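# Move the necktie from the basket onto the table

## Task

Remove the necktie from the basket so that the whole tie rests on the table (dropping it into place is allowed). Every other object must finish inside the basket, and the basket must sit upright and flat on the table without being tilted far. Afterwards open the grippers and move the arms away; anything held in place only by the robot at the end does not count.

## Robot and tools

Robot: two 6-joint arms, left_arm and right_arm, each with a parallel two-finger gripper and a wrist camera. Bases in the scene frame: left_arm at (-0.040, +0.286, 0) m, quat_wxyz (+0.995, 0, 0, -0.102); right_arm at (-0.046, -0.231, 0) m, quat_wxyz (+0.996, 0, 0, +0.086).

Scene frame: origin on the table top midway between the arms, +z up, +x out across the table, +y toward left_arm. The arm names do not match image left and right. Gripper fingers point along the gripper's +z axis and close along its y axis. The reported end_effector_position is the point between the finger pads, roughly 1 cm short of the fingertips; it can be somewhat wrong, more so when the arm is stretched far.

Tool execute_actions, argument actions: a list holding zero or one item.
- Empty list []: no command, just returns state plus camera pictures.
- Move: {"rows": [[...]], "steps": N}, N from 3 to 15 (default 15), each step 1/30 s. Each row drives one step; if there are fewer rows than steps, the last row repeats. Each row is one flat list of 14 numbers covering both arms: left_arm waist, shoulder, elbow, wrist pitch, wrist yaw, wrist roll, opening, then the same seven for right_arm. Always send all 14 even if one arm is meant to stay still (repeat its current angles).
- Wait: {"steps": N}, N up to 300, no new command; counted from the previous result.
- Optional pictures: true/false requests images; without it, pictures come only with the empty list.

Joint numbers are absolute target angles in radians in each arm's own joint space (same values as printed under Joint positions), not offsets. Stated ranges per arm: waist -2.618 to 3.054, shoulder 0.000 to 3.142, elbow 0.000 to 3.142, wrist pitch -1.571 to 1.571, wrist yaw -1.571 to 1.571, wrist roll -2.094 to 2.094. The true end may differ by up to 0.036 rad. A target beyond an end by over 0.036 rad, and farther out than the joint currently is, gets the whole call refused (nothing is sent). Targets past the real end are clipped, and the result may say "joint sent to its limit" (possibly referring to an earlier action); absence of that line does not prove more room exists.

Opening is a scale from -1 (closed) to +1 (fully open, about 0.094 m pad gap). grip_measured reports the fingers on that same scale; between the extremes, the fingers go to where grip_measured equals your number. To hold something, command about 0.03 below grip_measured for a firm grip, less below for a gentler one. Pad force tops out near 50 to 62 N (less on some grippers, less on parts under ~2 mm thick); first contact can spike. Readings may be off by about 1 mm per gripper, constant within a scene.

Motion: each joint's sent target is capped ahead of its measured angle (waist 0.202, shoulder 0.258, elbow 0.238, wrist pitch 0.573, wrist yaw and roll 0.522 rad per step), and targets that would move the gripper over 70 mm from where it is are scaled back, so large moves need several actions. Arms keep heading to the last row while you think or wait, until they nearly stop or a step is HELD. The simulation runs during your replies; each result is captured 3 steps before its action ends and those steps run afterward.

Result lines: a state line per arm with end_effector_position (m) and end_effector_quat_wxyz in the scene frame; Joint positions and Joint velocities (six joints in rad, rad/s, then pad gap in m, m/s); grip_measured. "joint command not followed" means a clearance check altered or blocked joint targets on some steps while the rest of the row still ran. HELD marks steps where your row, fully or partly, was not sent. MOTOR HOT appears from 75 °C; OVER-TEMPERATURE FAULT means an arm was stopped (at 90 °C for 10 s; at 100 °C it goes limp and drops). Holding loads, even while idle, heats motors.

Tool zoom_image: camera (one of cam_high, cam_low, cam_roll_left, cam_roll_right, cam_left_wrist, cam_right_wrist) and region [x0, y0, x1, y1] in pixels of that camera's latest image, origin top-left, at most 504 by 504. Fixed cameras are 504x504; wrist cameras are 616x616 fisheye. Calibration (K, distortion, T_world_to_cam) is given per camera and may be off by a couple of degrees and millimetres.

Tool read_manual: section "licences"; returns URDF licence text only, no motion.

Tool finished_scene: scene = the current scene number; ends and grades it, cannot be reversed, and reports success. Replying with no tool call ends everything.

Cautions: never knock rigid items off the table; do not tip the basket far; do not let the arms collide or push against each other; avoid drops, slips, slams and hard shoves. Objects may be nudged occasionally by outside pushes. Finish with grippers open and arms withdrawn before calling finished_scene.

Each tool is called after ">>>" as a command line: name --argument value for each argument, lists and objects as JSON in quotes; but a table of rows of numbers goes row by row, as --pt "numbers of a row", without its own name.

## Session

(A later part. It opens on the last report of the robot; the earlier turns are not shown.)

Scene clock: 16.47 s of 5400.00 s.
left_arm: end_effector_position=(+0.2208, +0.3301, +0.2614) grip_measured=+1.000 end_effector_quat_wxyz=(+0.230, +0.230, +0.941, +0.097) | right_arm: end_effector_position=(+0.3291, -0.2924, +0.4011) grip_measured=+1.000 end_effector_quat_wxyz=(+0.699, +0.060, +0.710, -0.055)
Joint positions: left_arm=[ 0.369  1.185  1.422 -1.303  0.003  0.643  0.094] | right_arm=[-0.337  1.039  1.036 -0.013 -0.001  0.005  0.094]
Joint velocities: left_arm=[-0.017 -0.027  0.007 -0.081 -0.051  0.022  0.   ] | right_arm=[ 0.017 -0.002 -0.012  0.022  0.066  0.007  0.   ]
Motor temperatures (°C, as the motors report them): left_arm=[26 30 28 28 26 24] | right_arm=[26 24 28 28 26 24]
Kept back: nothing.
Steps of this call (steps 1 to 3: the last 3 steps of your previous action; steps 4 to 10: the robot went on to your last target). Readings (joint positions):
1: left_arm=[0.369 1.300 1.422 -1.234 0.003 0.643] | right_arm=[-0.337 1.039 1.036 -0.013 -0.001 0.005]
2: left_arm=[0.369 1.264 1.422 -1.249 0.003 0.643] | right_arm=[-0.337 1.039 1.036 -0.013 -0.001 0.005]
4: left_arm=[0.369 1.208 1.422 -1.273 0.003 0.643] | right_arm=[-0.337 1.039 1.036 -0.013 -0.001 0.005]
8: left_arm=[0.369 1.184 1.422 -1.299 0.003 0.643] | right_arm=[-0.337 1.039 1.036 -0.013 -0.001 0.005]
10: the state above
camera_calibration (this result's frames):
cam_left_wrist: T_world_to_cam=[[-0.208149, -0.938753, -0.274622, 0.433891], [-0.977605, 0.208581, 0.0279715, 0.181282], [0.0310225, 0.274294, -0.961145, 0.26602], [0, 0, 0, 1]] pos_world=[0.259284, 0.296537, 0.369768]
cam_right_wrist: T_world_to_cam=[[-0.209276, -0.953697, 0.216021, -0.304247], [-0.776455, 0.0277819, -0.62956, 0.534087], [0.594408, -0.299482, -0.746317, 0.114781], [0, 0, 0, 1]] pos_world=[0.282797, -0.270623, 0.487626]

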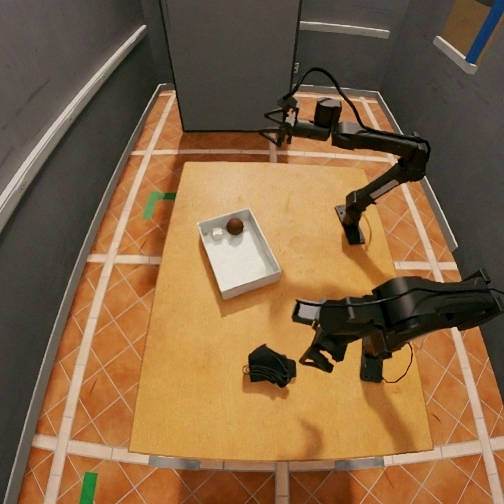

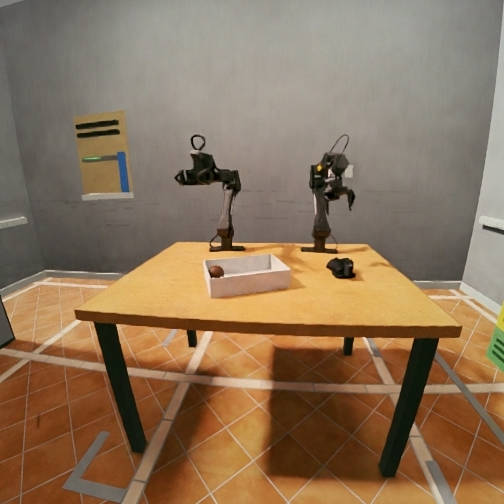

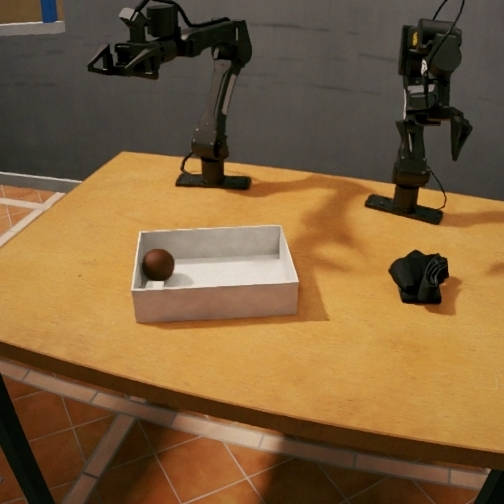

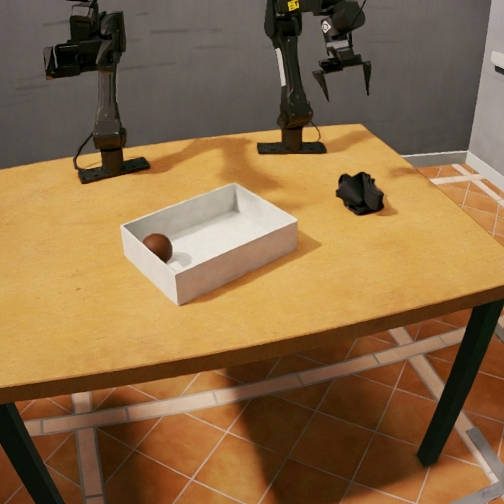

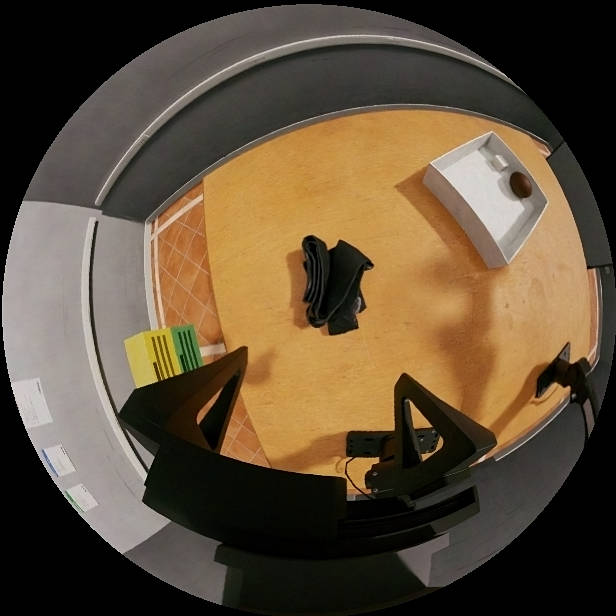

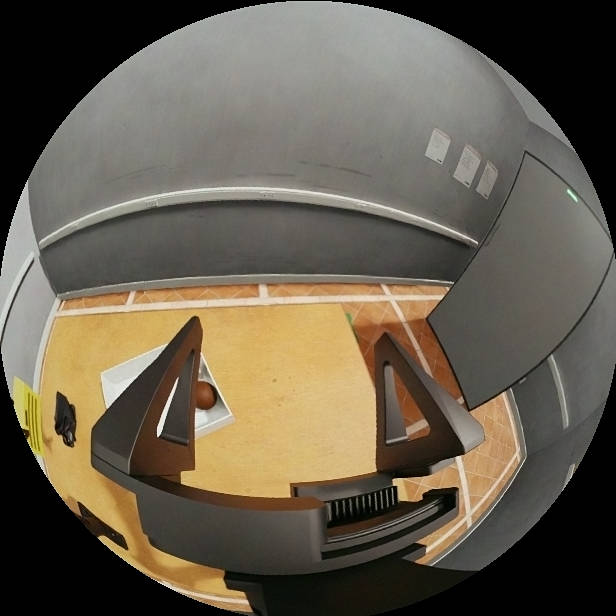

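>>> execute_actions --actions '[]'

>>> zoom_image --camera "cam_low" --region '[260, 235, 380, 305]'

>>> zoom_image --camera "cam_high" --region '[230, 330, 320, 405]'

Scene clock: 16.73 s of 5400.00 s.
left_arm: end_effector_position=(+0.2198, +0.3299, +0.2608) grip_measured=+1.000 end_effector_quat_wxyz=(+0.228, +0.230, +0.941, +0.096) | right_arm: end_effector_position=(+0.3291, -0.2924, +0.4011) grip_measured=+1.000 end_effector_quat_wxyz=(+0.699, +0.060, +0.710, -0.055)
Joint positions: left_arm=[ 0.369  1.185  1.422 -1.308  0.003  0.643  0.094] | right_arm=[-0.337  1.039  1.036 -0.013 -0.001  0.005  0.094]
Joint velocities: left_arm=[-0.002 -0.002 -0.022 -0.007  0.022 -0.095  0.   ] | right_arm=[ 0.017 -0.017  0.002 -0.022  0.051  0.007  0.   ]
Motor temperatures (°C, as the motors report them): left_arm=[26 30 28 28 26 24] | right_arm=[26 24 28 28 26 24]
Kept back: nothing.
Steps of this call (steps 1 to 8: the robot went on to your last target). Readings (joint positions):
1: left_arm=[0.369 1.185 1.422 -1.304 0.003 0.643] | right_arm=[-0.337 1.039 1.036 -0.013 -0.001 0.005]
2: left_arm=[0.369 1.185 1.422 -1.305 0.003 0.643] | right_arm=[-0.337 1.039 1.036 -0.013 -0.001 0.005]
4: left_arm=[0.369 1.185 1.422 -1.307 0.003 0.643] | right_arm=[-0.337 1.039 1.036 -0.013 -0.001 0.005]
8: the state above
camera_calibration (this result's frames):
cam_left_wrist: T_world_to_cam=[[-0.209385, -0.938958, -0.272976, 0.433292], [-0.977469, 0.208603, 0.0322298, 0.179221], [0.0266812, 0.273574, -0.961481, 0.266849], [0, 0, 0, 1]] pos_world=[0.258788, 0.296454, 0.369072]
cam_right_wrist: T_world_to_cam=[[-0.209276, -0.953697, 0.216021, -0.304247], [-0.776455, 0.0277819, -0.62956, 0.534087], [0.594408, -0.299482, -0.746317, 0.114781], [0, 0, 0, 1]] pos_world=[0.282797, -0.270623, 0.487626]

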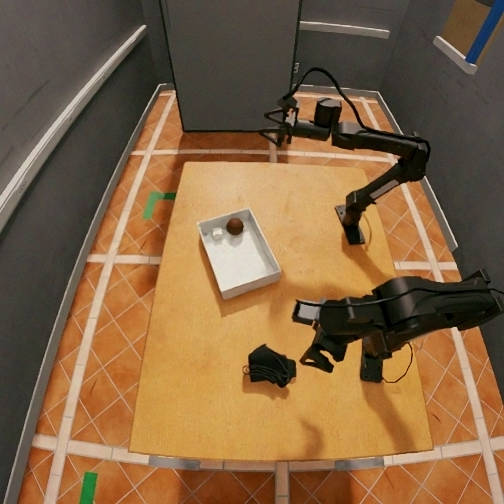

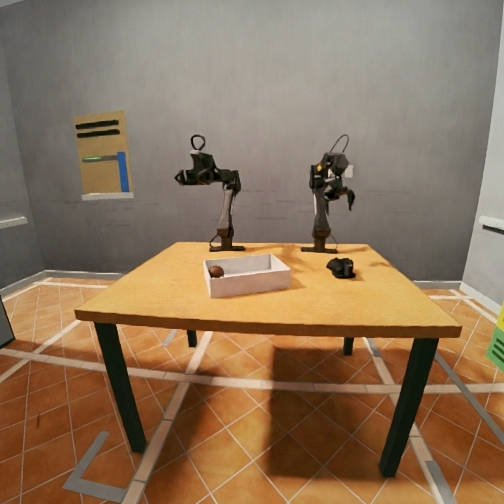

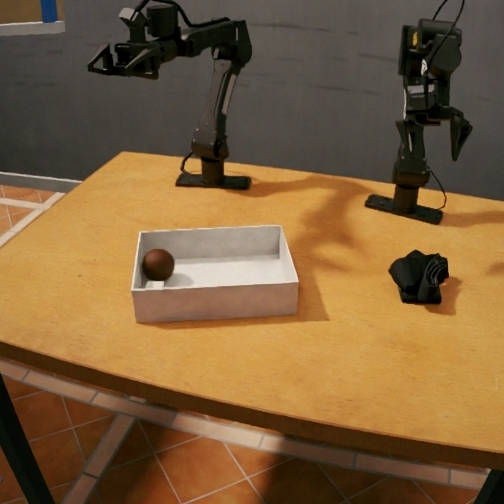

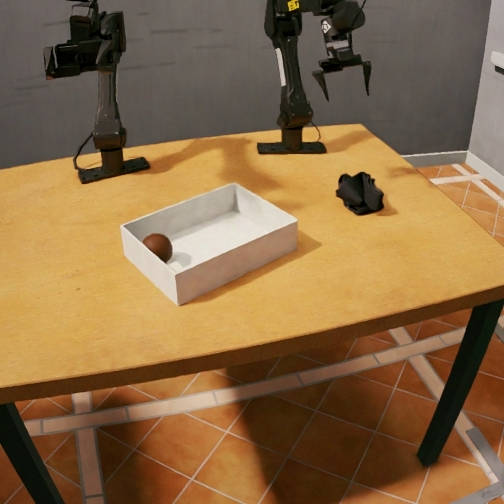

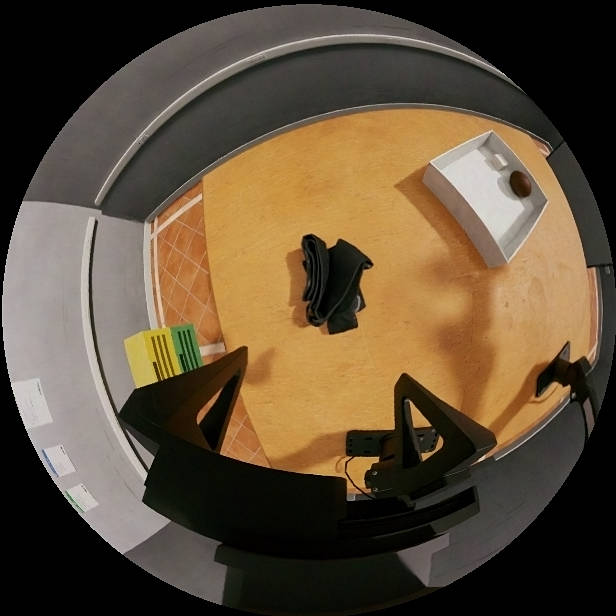

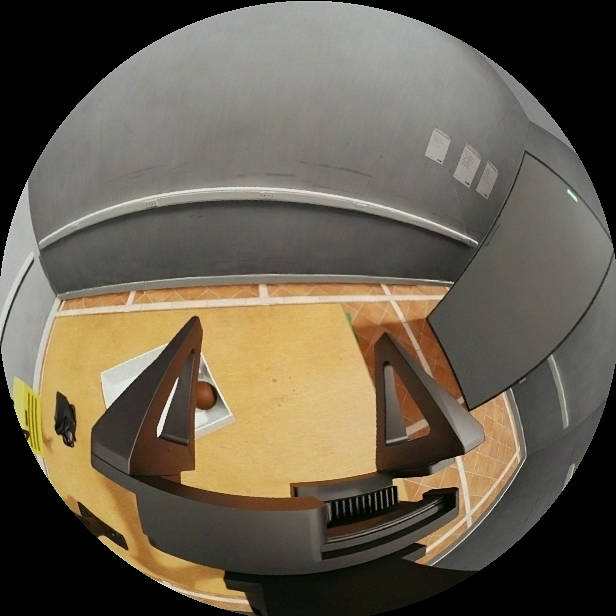

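Region (260, 235, 380, 305) of cam_low's 504x504 image, scaled by 4.200, with more detail than that image has; it fills the top 294 rows of this view, and the rest is white.

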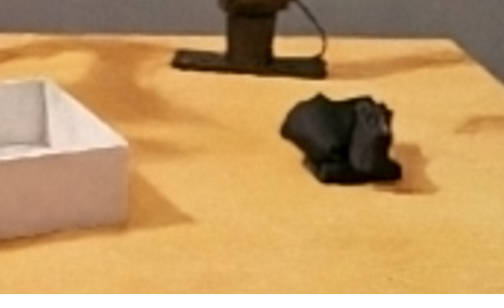

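Region (230, 330, 320, 405) of cam_high's 504x504 image, scaled by 5.600, with more detail than that image has.

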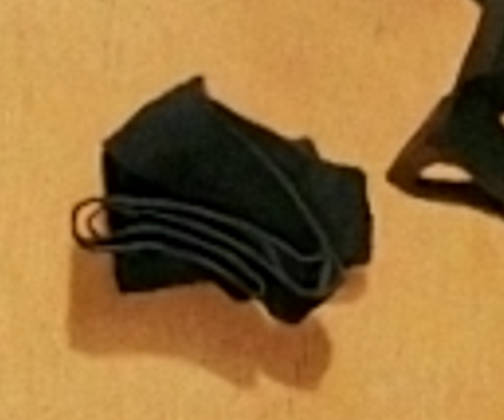

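>>> execute_actions --actions '[{"rows": [[0.37,1.20,1.42,-1.31,0.0,0.64,0.8,-0.346,1.039,1.036,-0.017,0,0,1],[0.37,1.225,1.42,-1.30,0.0,0.64,0.6,-0.346,1.039,1.036,-0.017,0,0,1],[0.37,1.26,1.42,-1.28,0.0,0.64,0.4,-0.346,1.039,1.036,-0.017,0,0,1],[0.37,1.30,1.42,-1.26,0.0,0.64,0.2,-0.346,1.039,1.036,-0.017,0,0,1],[0.37,1.34,1.42,-1.24,0.0,0.64,0.0,-0.346,1.039,1.036,-0.017,0,0,1],[0.37,1.38,1.42,-1.22,0.0,0.64,-0.2,-0.346,1.039,1.036,-0.017,0,0,1],[0.37,1.42,1.42,-1.20,0.0,0.64,-0.4,-0.346,1.039,1.036,-0.017,0,0,1],[0.37,1.46,1.42,-1.18,0.0,0.64,-0.6,-0.346,1.039,1.036,-0.017,0,0,1],[0.37,1.50,1.42,-1.16,0.0,0.64,-0.8,-0.346,1.039,1.036,-0.017,0,0,1],[0.37,1.54,1.42,-1.14,0.0,0.64,-0.9,-0.346,1.039,1.036,-0.017,0,0,1],[0.37,1.58,1.42,-1.12,0.0,0.64,-0.95,-0.346,1.039,1.036,-0.017,0,0,1],[0.37,1.62,1.42,-1.10,0.0,0.64,-0.95,-0.346,1.039,1.036,-0.017,0,0,1],[0.37,1.66,1.42,-1.08,0.0,0.64,-0.95,-0.346,1.039,1.036,-0.017,0,0,1],[0.37,1.695,1.42,-1.06,0.0,0.64,-0.95,-0.346,1.039,1.036,-0.017,0,0,1],[0.37,1.725,1.42,-1.045,0.0,0.64,-0.95,-0.346,1.039,1.036,-0.017,0,0,1]], "steps": 15}]'

>>> execute_actions --actions '[{"rows": [[0.37,1.75,1.42,-1.04,0.0,0.64,-0.95,-0.346,1.039,1.036,-0.017,0,0,1],[0.37,1.77,1.42,-1.04,0.0,0.64,-0.95,-0.346,1.039,1.036,-0.017,0,0,1],[0.37,1.785,1.42,-1.04,0.0,0.64,-0.95,-0.346,1.039,1.036,-0.017,0,0,1],[0.37,1.795,1.42,-1.04,0.0,0.64,-0.95,-0.346,1.039,1.036,-0.017,0,0,1],[0.37,1.80,1.42,-1.04,0.0,0.64,-0.95,-0.346,1.039,1.036,-0.017,0,0,1]], "steps": 11}]' --pictures true

Scene clock: 18.27 s of 5400.00 s.
left_arm: end_effector_position=(+0.2846, +0.3407, +0.1690) grip_measured=-0.939 end_effector_quat_wxyz=(+0.118, +0.235, +0.964, +0.049) | right_arm: end_effector_position=(+0.3291, -0.2924, +0.4011) grip_measured=+1.000 end_effector_quat_wxyz=(+0.699, +0.060, +0.710, -0.055)
Joint positions: left_arm=[ 0.369  1.555  1.422 -1.181  0.003  0.643  0.003] | right_arm=[-0.337  1.039  1.036 -0.013 -0.001  0.005  0.094]
Joint velocities: left_arm=[-0.002  1.243 -0.012  0.549  0.037  0.007 -0.014] | right_arm=[-0.002 -0.022  0.002  0.022  0.007  0.037  0.   ]
Motor temperatures (°C, as the motors report them): left_arm=[26 29 28 28 26 24] | right_arm=[26 24 29 28 26 24]
Steps of this call (steps 1 to 15: the robot went on to your last target; steps 16 to 34: nothing new was sent; steps 35 to 46: the first 12 steps of this action). Readings (joint positions):
35: left_arm=[0.369 1.185 1.422 -1.309 0.003 0.643] | right_arm=[-0.337 1.039 1.036 -0.013 -0.001 0.005]
36: left_arm=[0.369 1.189 1.422 -1.309 0.003 0.643] | right_arm=[-0.337 1.039 1.036 -0.013 -0.001 0.005]
38: left_arm=[0.369 1.215 1.422 -1.305 0.003 0.643] | right_arm=[-0.337 1.039 1.036 -0.013 -0.001 0.005]
42: left_arm=[0.369 1.367 1.422 -1.259 0.003 0.643] | right_arm=[-0.337 1.039 1.036 -0.013 -0.001 0.005]
46: the state above

Scene clock: 18.63 s of 5400.00 s.
left_arm: end_effector_position=(+0.3166, +0.3460, +0.0901) grip_measured=-0.947 end_effector_quat_wxyz=(+0.055, +0.237, +0.970, +0.022) | right_arm: end_effector_position=(+0.3291, -0.2924, +0.4011) grip_measured=+1.000 end_effector_quat_wxyz=(+0.699, +0.060, +0.710, -0.055)
Joint positions: left_arm=[ 0.369  1.814  1.422 -1.061  0.002  0.643  0.003] | right_arm=[-0.337  1.039  1.036 -0.013 -0.001  0.005  0.094]
Joint velocities: left_arm=[-0.012  0.002 -0.002  0.066  0.037  0.037 -0.   ] | right_arm=[ 0.007 -0.002 -0.002  0.007 -0.022 -0.051  0.   ]
Motor temperatures (°C, as the motors report them): left_arm=[26 29 28 28 26 24] | right_arm=[26 24 29 28 26 24]
Steps of this call (steps 1 to 3: the last 3 steps of your previous action; steps 4 to 11: the first 8 steps of this action). Readings (joint positions):
4: left_arm=[0.369 1.709 1.422 -1.107 0.003 0.643] | right_arm=[-0.337 1.039 1.036 -0.013 -0.001 0.005]
5: left_arm=[0.369 1.739 1.422 -1.093 0.003 0.643] | right_arm=[-0.337 1.039 1.036 -0.013 -0.001 0.005]
7: left_arm=[0.369 1.785 1.422 -1.075 0.002 0.643] | right_arm=[-0.337 1.039 1.036 -0.013 -0.001 0.005]
11: the state above
camera_calibration (this result's frames):
cam_left_wrist: T_world_to_cam=[[-0.284061, -0.95132, -0.119582, 0.436194], [-0.899657, 0.221328, 0.376338, 0.215952], [-0.331551, 0.214486, -0.918733, 0.225679], [0, 0, 0, 1]] pos_world=[0.393013, 0.318759, 0.178229]
cam_right_wrist: T_world_to_cam=[[-0.209276, -0.953697, 0.216021, -0.304247], [-0.776455, 0.0277819, -0.62956, 0.534087], [0.594408, -0.299482, -0.746317, 0.114781], [0, 0, 0, 1]] pos_world=[0.282797, -0.270623, 0.487626]

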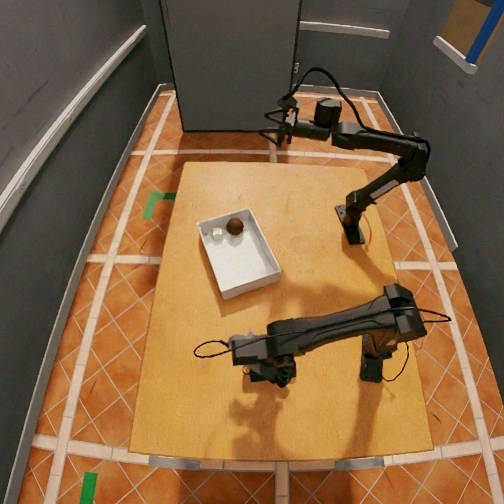

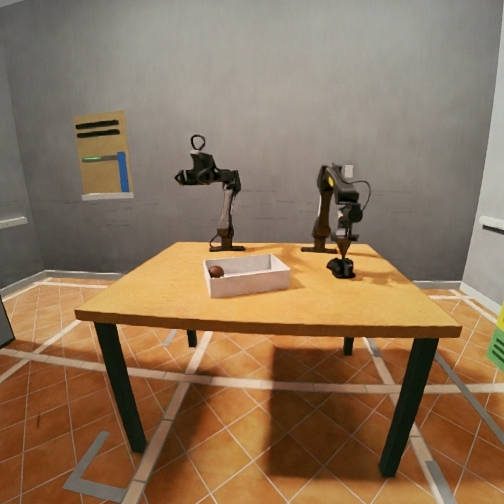

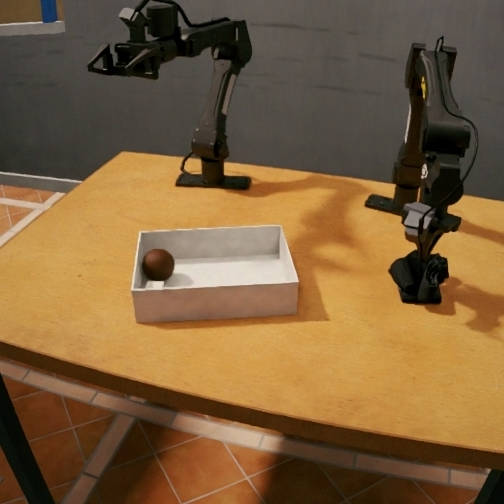

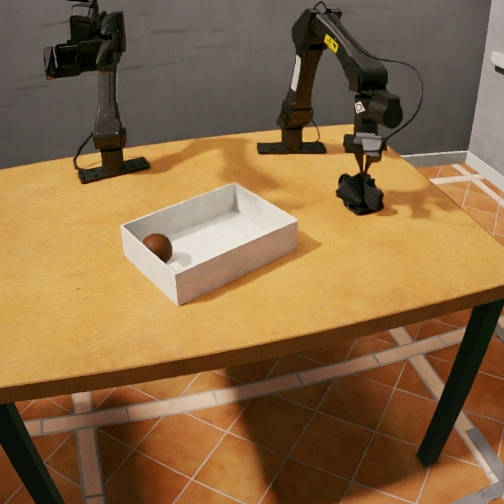

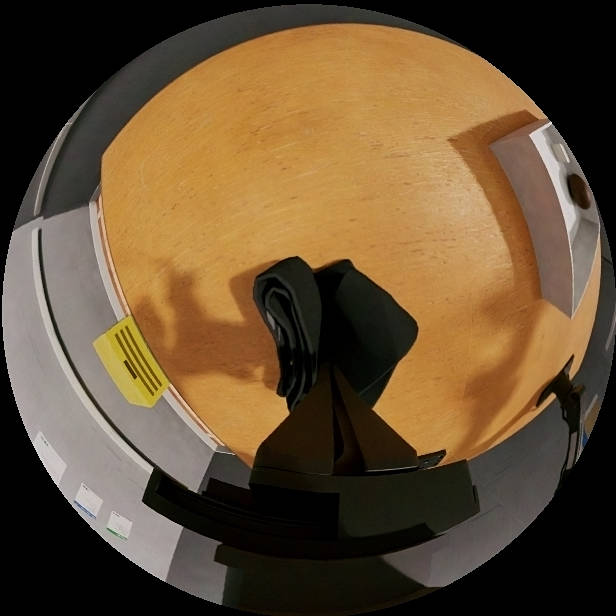

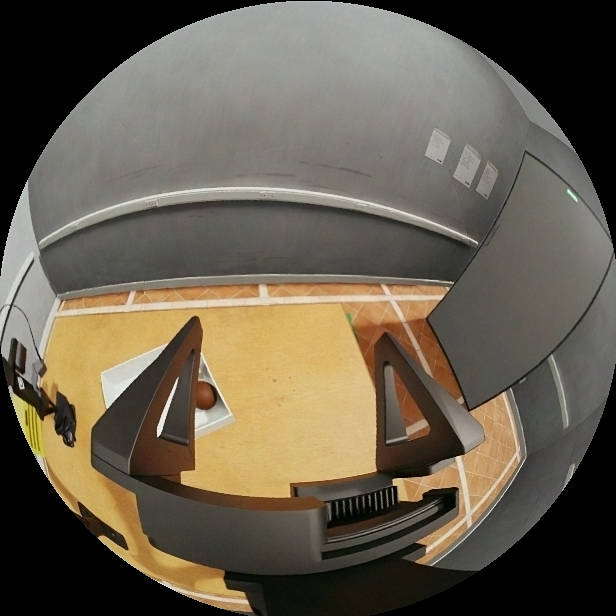

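Aligned with the groove. Lower and spread.

>>> execute_actions --actions '[{"rows": [[0.37,1.81,1.42,-1.04,0.0,0.64,-0.95,-0.346,1.039,1.036,-0.017,0,0,1],[0.37,1.825,1.42,-1.04,0.0,0.64,-0.95,-0.346,1.039,1.036,-0.017,0,0,1],[0.37,1.84,1.42,-1.04,0.0,0.64,-0.95,-0.346,1.039,1.036,-0.017,0,0,1],[0.37,1.855,1.42,-1.04,0.0,0.64,-0.95,-0.346,1.039,1.036,-0.017,0,0,1],[0.37,1.87,1.42,-1.04,0.0,0.64,-0.95,-0.346,1.039,1.036,-0.017,0,0,1],[0.37,1.882,1.42,-1.04,0.0,0.64,-0.95,-0.346,1.039,1.036,-0.017,0,0,1],[0.37,1.89,1.42,-1.04,0.0,0.64,-0.95,-0.346,1.039,1.036,-0.017,0,0,1],[0.37,1.895,1.42,-1.04,0.0,0.64,-0.95,-0.346,1.039,1.036,-0.017,0,0,1],[0.37,1.895,1.42,-1.04,0.0,0.64,-0.9,-0.346,1.039,1.036,-0.017,0,0,1],[0.37,1.895,1.42,-1.04,0.0,0.64,-0.8,-0.346,1.039,1.036,-0.017,0,0,1],[0.37,1.895,1.42,-1.04,0.0,0.64,-0.68,-0.346,1.039,1.036,-0.017,0,0,1],[0.37,1.895,1.42,-1.04,0.0,0.64,-0.56,-0.346,1.039,1.036,-0.017,0,0,1],[0.37,1.895,1.42,-1.04,0.0,0.64,-0.44,-0.346,1.039,1.036,-0.017,0,0,1],[0.37,1.895,1.42,-1.04,0.0,0.64,-0.32,-0.346,1.039,1.036,-0.017,0,0,1],[0.37,1.895,1.42,-1.04,0.0,0.64,-0.2,-0.346,1.039,1.036,-0.017,0,0,1]], "steps": 15}]'

>>> execute_actions --actions '[{"rows": [[0.37,1.895,1.42,-1.04,0.0,0.64,-0.08,-0.346,1.039,1.036,-0.017,0,0,1],[0.37,1.895,1.42,-1.04,0.0,0.64,0.04,-0.346,1.039,1.036,-0.017,0,0,1],[0.37,1.895,1.42,-1.04,0.0,0.64,0.16,-0.346,1.039,1.036,-0.017,0,0,1],[0.37,1.895,1.42,-1.04,0.0,0.64,0.28,-0.346,1.039,1.036,-0.017,0,0,1],[0.37,1.895,1.42,-1.04,0.0,0.64,0.4,-0.346,1.039,1.036,-0.017,0,0,1],[0.37,1.895,1.42,-1.04,0.0,0.64,0.52,-0.346,1.039,1.036,-0.017,0,0,1],[0.37,1.895,1.42,-1.04,0.0,0.64,0.64,-0.346,1.039,1.036,-0.017,0,0,1],[0.37,1.895,1.42,-1.04,0.0,0.64,0.76,-0.346,1.039,1.036,-0.017,0,0,1],[0.37,1.895,1.42,-1.04,0.0,0.64,0.88,-0.346,1.039,1.036,-0.017,0,0,1],[0.37,1.895,1.42,-1.04,0.0,0.64,1,-0.346,1.039,1.036,-0.017,0,0,1]], "steps": 15}]' --pictures true

Scene clock: 19.47 s of 5400.00 s.
left_arm: end_effector_position=(+0.3152, +0.3458, +0.0596) grip_measured=-0.620 end_effector_quat_wxyz=(+0.018, +0.237, +0.971, +0.007) | right_arm: end_effector_position=(+0.3291, -0.2924, +0.4011) grip_measured=+1.000 end_effector_quat_wxyz=(+0.699, +0.060, +0.710, -0.055)
Joint positions: left_arm=[ 0.369  1.903  1.422 -1.051  0.002  0.643  0.018] | right_arm=[-0.337  1.039  1.036 -0.013 -0.001  0.005  0.094]
Joint velocities: left_arm=[-0.002  0.017  0.002  0.007 -0.037  0.022  0.116] | right_arm=[ 0.007 -0.002  0.007  0.022  0.051  0.037  0.   ]
Motor temperatures (°C, as the motors report them): left_arm=[26 29 28 28 26 24] | right_arm=[26 24 29 28 26 24]
Steps of this call (steps 1 to 3: the last 3 steps of your previous action; steps 4 to 13: the robot went on to your last target; steps 14 to 25: the first 12 steps of this action). Readings (joint positions):
14: left_arm=[0.369 1.814 1.422 -1.053 0.002 0.643] | right_arm=[-0.337 1.039 1.036 -0.013 -0.001 0.005]
15: left_arm=[0.369 1.814 1.422 -1.053 0.002 0.643] | right_arm=[-0.337 1.039 1.036 -0.013 -0.001 0.005]
17: left_arm=[0.369 1.822 1.422 -1.052 0.002 0.643] | right_arm=[-0.337 1.039 1.036 -0.013 -0.001 0.005]
21: left_arm=[0.369 1.872 1.422 -1.051 0.002 0.643] | right_arm=[-0.337 1.039 1.036 -0.013 -0.001 0.005]
25: the state above

Scene clock: 19.97 s of 5400.00 s.
left_arm: end_effector_position=(+0.3154, +0.3458, +0.0595) grip_measured=+1.000 end_effector_quat_wxyz=(+0.018, +0.237, +0.971, +0.007) | right_arm: end_effector_position=(+0.3291, -0.2924, +0.4011) grip_measured=+1.000 end_effector_quat_wxyz=(+0.699, +0.060, +0.710, -0.055)
Joint positions: left_arm=[ 0.369  1.904  1.422 -1.05   0.002  0.643  0.094] | right_arm=[-0.337  1.039  1.036 -0.013 -0.001  0.005  0.094]
Joint velocities: left_arm=[-0.007  0.012 -0.012 -0.037  0.022  0.037  0.   ] | right_arm=[-0.002  0.002 -0.002  0.051  0.007  0.007  0.   ]
Motor temperatures (°C, as the motors report them): left_arm=[26 29 28 28 26 24] | right_arm=[26 24 29 28 26 24]
Steps of this call (steps 1 to 3: the last 3 steps of your previous action; steps 4 to 15: the first 12 steps of this action). Readings (joint positions):
4: left_arm=[0.369 1.904 1.422 -1.050 0.002 0.643] | right_arm=[-0.337 1.039 1.036 -0.013 -0.001 0.005]
5: left_arm=[0.369 1.904 1.422 -1.050 0.002 0.643] | right_arm=[-0.337 1.039 1.036 -0.013 -0.001 0.005]
7: left_arm=[0.369 1.904 1.422 -1.050 0.002 0.643] | right_arm=[-0.337 1.039 1.036 -0.013 -0.001 0.005]
11: left_arm=[0.369 1.904 1.422 -1.050 0.002 0.643] | right_arm=[-0.337 1.039 1.036 -0.013 -0.001 0.005]
15: the state above
camera_calibration (this result's frames):
cam_left_wrist: T_world_to_cam=[[-0.292026, -0.952641, -0.084823, 0.432912], [-0.867754, 0.226621, 0.442319, 0.210583], [-0.402149, 0.202774, -0.892837, 0.222048], [0, 0, 0, 1]] pos_world=[0.398453, 0.319662, 0.141829]
cam_right_wrist: T_world_to_cam=[[-0.209276, -0.953697, 0.216021, -0.304247], [-0.776455, 0.0277819, -0.62956, 0.534087], [0.594408, -0.299482, -0.746317, 0.114781], [0, 0, 0, 1]] pos_world=[0.282797, -0.270623, 0.487626]

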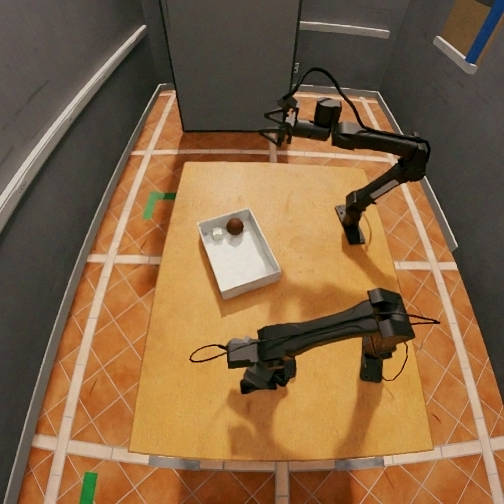

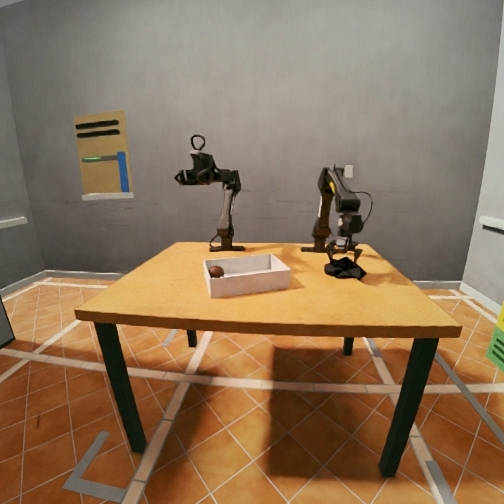

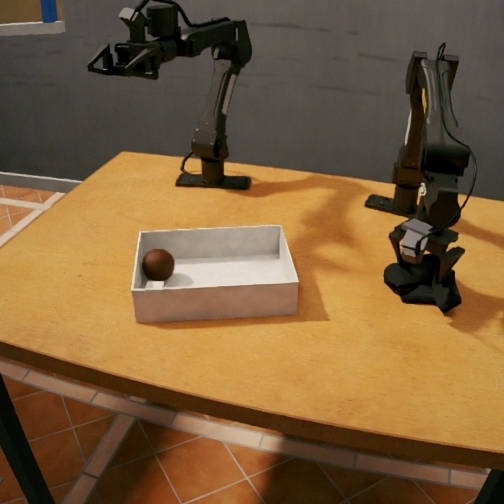

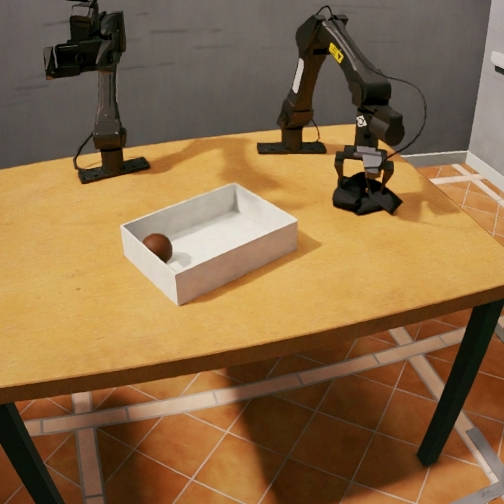

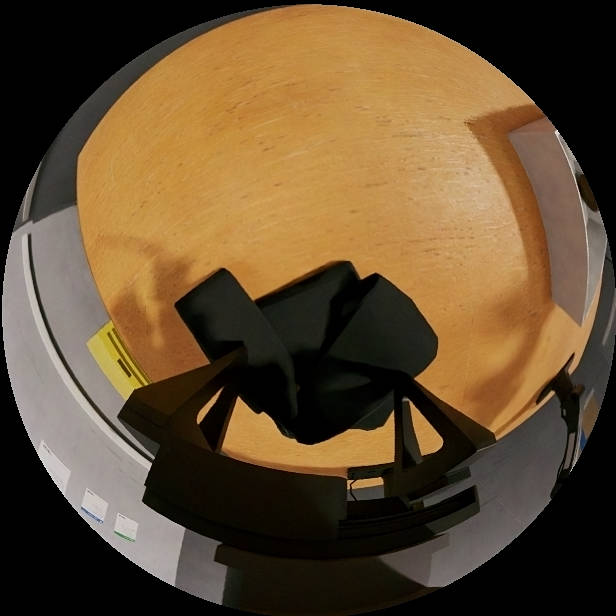

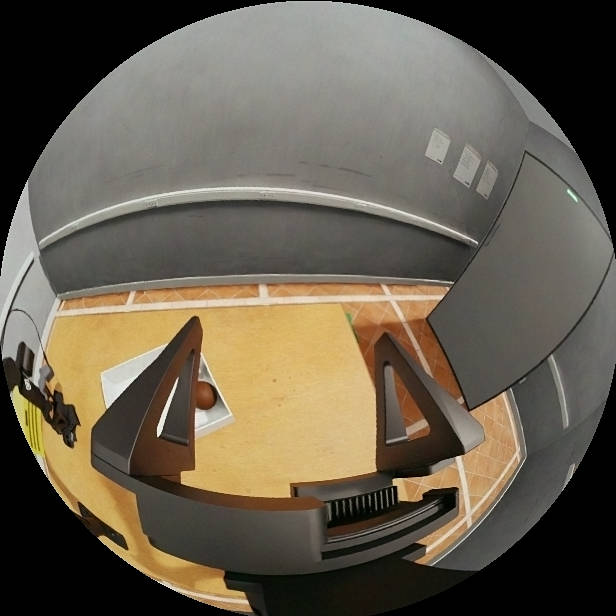

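The lobes flattened. Lift away.

>>> execute_actions --actions '[{"rows": [[0.37,1.88,1.42,-1.04,0.0,0.64,1,-0.346,1.039,1.036,-0.017,0,0,1],[0.37,1.86,1.42,-1.04,0.0,0.64,1,-0.346,1.039,1.036,-0.017,0,0,1],[0.37,1.83,1.42,-1.04,0.0,0.64,1,-0.346,1.039,1.036,-0.017,0,0,1],[0.37,1.795,1.42,-1.05,0.0,0.64,1,-0.346,1.039,1.036,-0.017,0,0,1],[0.37,1.755,1.42,-1.06,0.0,0.64,1,-0.346,1.039,1.036,-0.017,0,0,1],[0.37,1.715,1.42,-1.07,0.0,0.64,1,-0.346,1.039,1.036,-0.017,0,0,1],[0.37,1.675,1.42,-1.08,0.0,0.64,1,-0.346,1.039,1.036,-0.017,0,0,1],[0.37,1.635,1.42,-1.09,0.0,0.64,1,-0.346,1.039,1.036,-0.017,0,0,1],[0.37,1.595,1.42,-1.10,0.0,0.64,1,-0.346,1.039,1.036,-0.017,0,0,1],[0.37,1.555,1.42,-1.11,0.0,0.64,1,-0.346,1.039,1.036,-0.017,0,0,1],[0.37,1.515,1.42,-1.12,0.0,0.64,1,-0.346,1.039,1.036,-0.017,0,0,1],[0.37,1.475,1.42,-1.13,0.0,0.64,1,-0.346,1.039,1.036,-0.017,0,0,1],[0.37,1.435,1.42,-1.14,0.0,0.64,1,-0.346,1.039,1.036,-0.017,0,0,1],[0.37,1.395,1.42,-1.15,0.0,0.64,1,-0.346,1.039,1.036,-0.017,0,0,1],[0.37,1.355,1.42,-1.16,0.0,0.64,1,-0.346,1.039,1.036,-0.017,0,0,1]], "steps": 15}]'

>>> execute_actions --actions '[{"rows": [[0.37,1.315,1.42,-1.17,0.0,0.64,1,-0.346,1.039,1.036,-0.017,0,0,1],[0.37,1.275,1.42,-1.18,0.0,0.64,1,-0.346,1.039,1.036,-0.017,0,0,1],[0.37,1.24,1.42,-1.19,0.0,0.64,1,-0.346,1.039,1.036,-0.017,0,0,1],[0.37,1.21,1.42,-1.2,0.0,0.64,1,-0.346,1.039,1.036,-0.017,0,0,1],[0.37,1.185,1.42,-1.2,0.0,0.64,1,-0.346,1.039,1.036,-0.017,0,0,1],[0.37,1.168,1.42,-1.2,0.0,0.64,1,-0.346,1.039,1.036,-0.017,0,0,1],[0.37,1.158,1.42,-1.2,0.0,0.64,1,-0.346,1.039,1.036,-0.017,0,0,1],[0.37,1.155,1.42,-1.2,0.0,0.64,1,-0.346,1.039,1.036,-0.017,0,0,1]], "steps": 15}]' --pictures true

>>> zoom_image --camera "cam_roll_left" --region '[360, 230, 490, 330]'

>>> zoom_image --camera "cam_low" --region '[260, 235, 380, 305]'

Scene clock: 20.70 s of 5400.00 s.
left_arm: end_effector_position=(+0.3085, +0.3447, +0.1735) grip_measured=+1.000 end_effector_quat_wxyz=(+0.162, +0.233, +0.956, +0.068) | right_arm: end_effector_position=(+0.3291, -0.2924, +0.4011) grip_measured=+1.000 end_effector_quat_wxyz=(+0.699, +0.060, +0.710, -0.055)
Joint positions: left_arm=[ 0.369  1.559  1.415 -1.074  0.002  0.643  0.094] | right_arm=[-0.337  1.039  1.036 -0.013 -0.001  0.005  0.094]
Joint velocities: left_arm=[ 0.017 -1.297 -0.012 -0.227 -0.037  0.022  0.   ] | right_arm=[ 0.007 -0.022  0.007 -0.022 -0.037  0.051  0.   ]
Motor temperatures (°C, as the motors report them): left_arm=[26 30 28 28 26 24] | right_arm=[26 24 29 28 26 24]
Steps of this call (steps 1 to 3: the last 3 steps of your previous action; steps 4 to 10: the robot went on to your last target; steps 11 to 22: the first 12 steps of this action). Readings (joint positions):
11: left_arm=[0.369 1.904 1.422 -1.050 0.002 0.643] | right_arm=[-0.337 1.039 1.036 -0.013 -0.001 0.005]
12: left_arm=[0.369 1.902 1.422 -1.050 0.002 0.643] | right_arm=[-0.337 1.039 1.036 -0.013 -0.001 0.005]
14: left_arm=[0.369 1.883 1.421 -1.049 0.002 0.643] | right_arm=[-0.337 1.039 1.036 -0.013 -0.001 0.005]
18: left_arm=[0.369 1.749 1.415 -1.057 0.002 0.643] | right_arm=[-0.337 1.039 1.036 -0.013 -0.001 0.005]
22: the state above

Scene clock: 21.20 s of 5400.00 s.
left_arm: end_effector_position=(+0.2402, +0.3334, +0.2839) grip_measured=+1.000 end_effector_quat_wxyz=(+0.295, +0.225, +0.920, +0.125) | right_arm: end_effector_position=(+0.3291, -0.2924, +0.4011) grip_measured=+1.000 end_effector_quat_wxyz=(+0.699, +0.060, +0.710, -0.055)
Joint positions: left_arm=[ 0.369  1.152  1.415 -1.182  0.002  0.643  0.094] | right_arm=[-0.337  1.039  1.036 -0.013 -0.001  0.005  0.094]
Joint velocities: left_arm=[-0.002  0.027 -0.012 -0.11  -0.007  0.007  0.   ] | right_arm=[ 0.002 -0.037  0.007  0.037 -0.066  0.095  0.   ]
Motor temperatures (°C, as the motors report them): left_arm=[26 30 28 28 26 24] | right_arm=[26 24 29 29 26 24]
Steps of this call (steps 1 to 3: the last 3 steps of your previous action; steps 4 to 15: the first 12 steps of this action). Readings (joint positions):
4: left_arm=[0.369 1.394 1.415 -1.108 0.002 0.643] | right_arm=[-0.337 1.039 1.036 -0.013 -0.001 0.005]
5: left_arm=[0.369 1.355 1.415 -1.118 0.002 0.643] | right_arm=[-0.337 1.039 1.036 -0.013 -0.001 0.005]
7: left_arm=[0.369 1.281 1.415 -1.138 0.002 0.643] | right_arm=[-0.337 1.039 1.036 -0.013 -0.001 0.005]
11: left_arm=[0.369 1.170 1.415 -1.168 0.002 0.643] | right_arm=[-0.337 1.039 1.036 -0.013 -0.001 0.005]
15: the state above
camera_calibration (this result's frames):
cam_left_wrist: T_world_to_cam=[[-0.164246, -0.931444, -0.324708, 0.448411], [-0.971735, 0.209371, -0.109063, 0.236121], [0.169571, 0.297617, -0.939505, 0.238934], [0, 0, 0, 1]] pos_world=[0.262581, 0.297122, 0.395835]
cam_right_wrist: T_world_to_cam=[[-0.209276, -0.953697, 0.216021, -0.304247], [-0.776455, 0.0277819, -0.62956, 0.534087], [0.594408, -0.299482, -0.746317, 0.114781], [0, 0, 0, 1]] pos_world=[0.282797, -0.270623, 0.487626]

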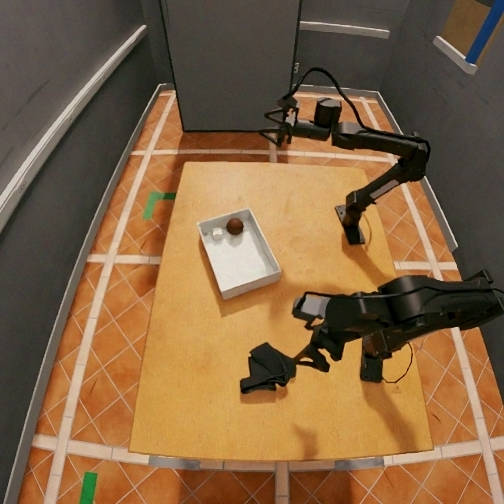

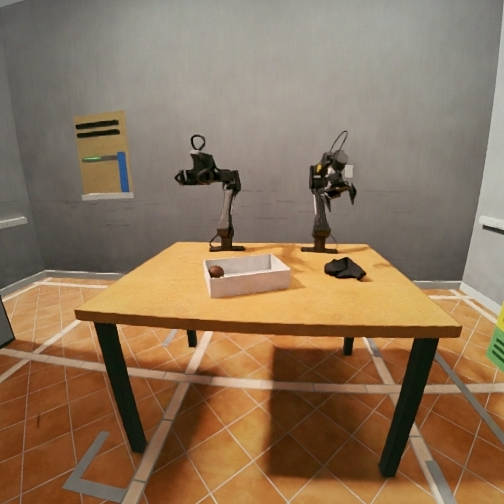

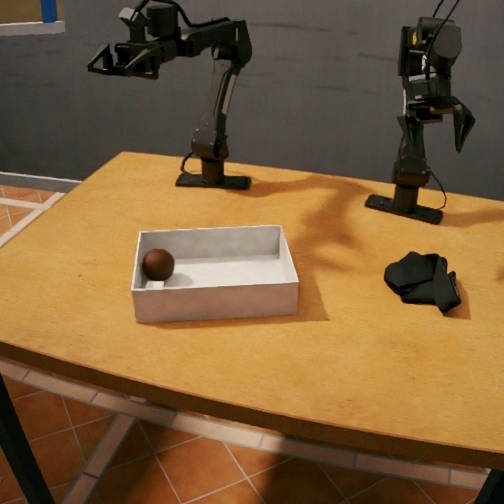

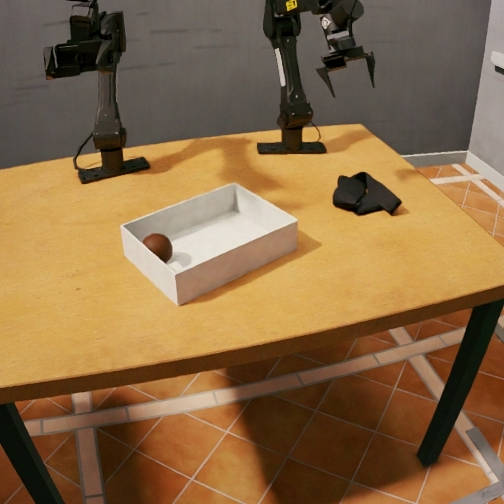

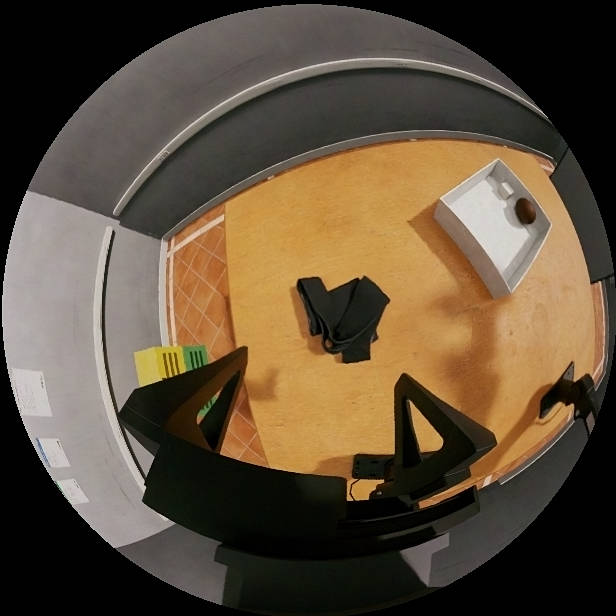

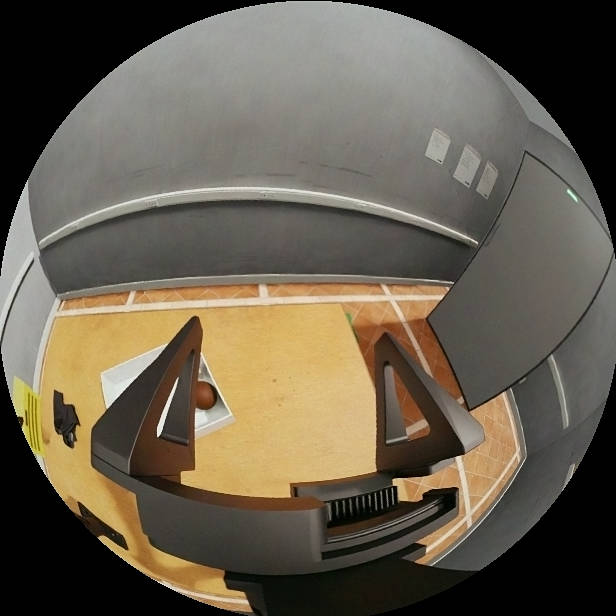

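Region (360, 230, 490, 330) of cam_roll_left's 504x504 image, scaled by 3.877, with more detail than that image has; it fills the top 388 rows of this view, and the rest is white.

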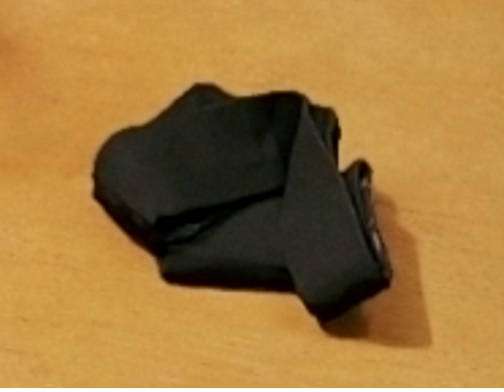

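Region (260, 235, 380, 305) of cam_low's 504x504 image, scaled by 4.200, with more detail than that image has; it fills the top 294 rows of this view, and the rest is white.

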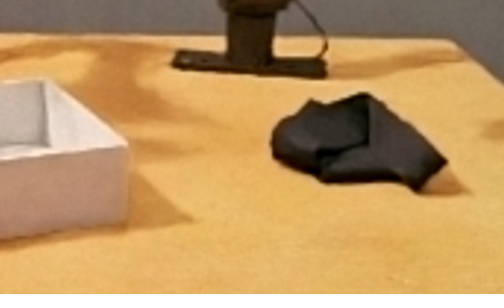

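The tie lies on the table and is flatter now. The ball and cube are still in the basket.

>>> finished_scene --scene 2

The scene is finished: the task was done.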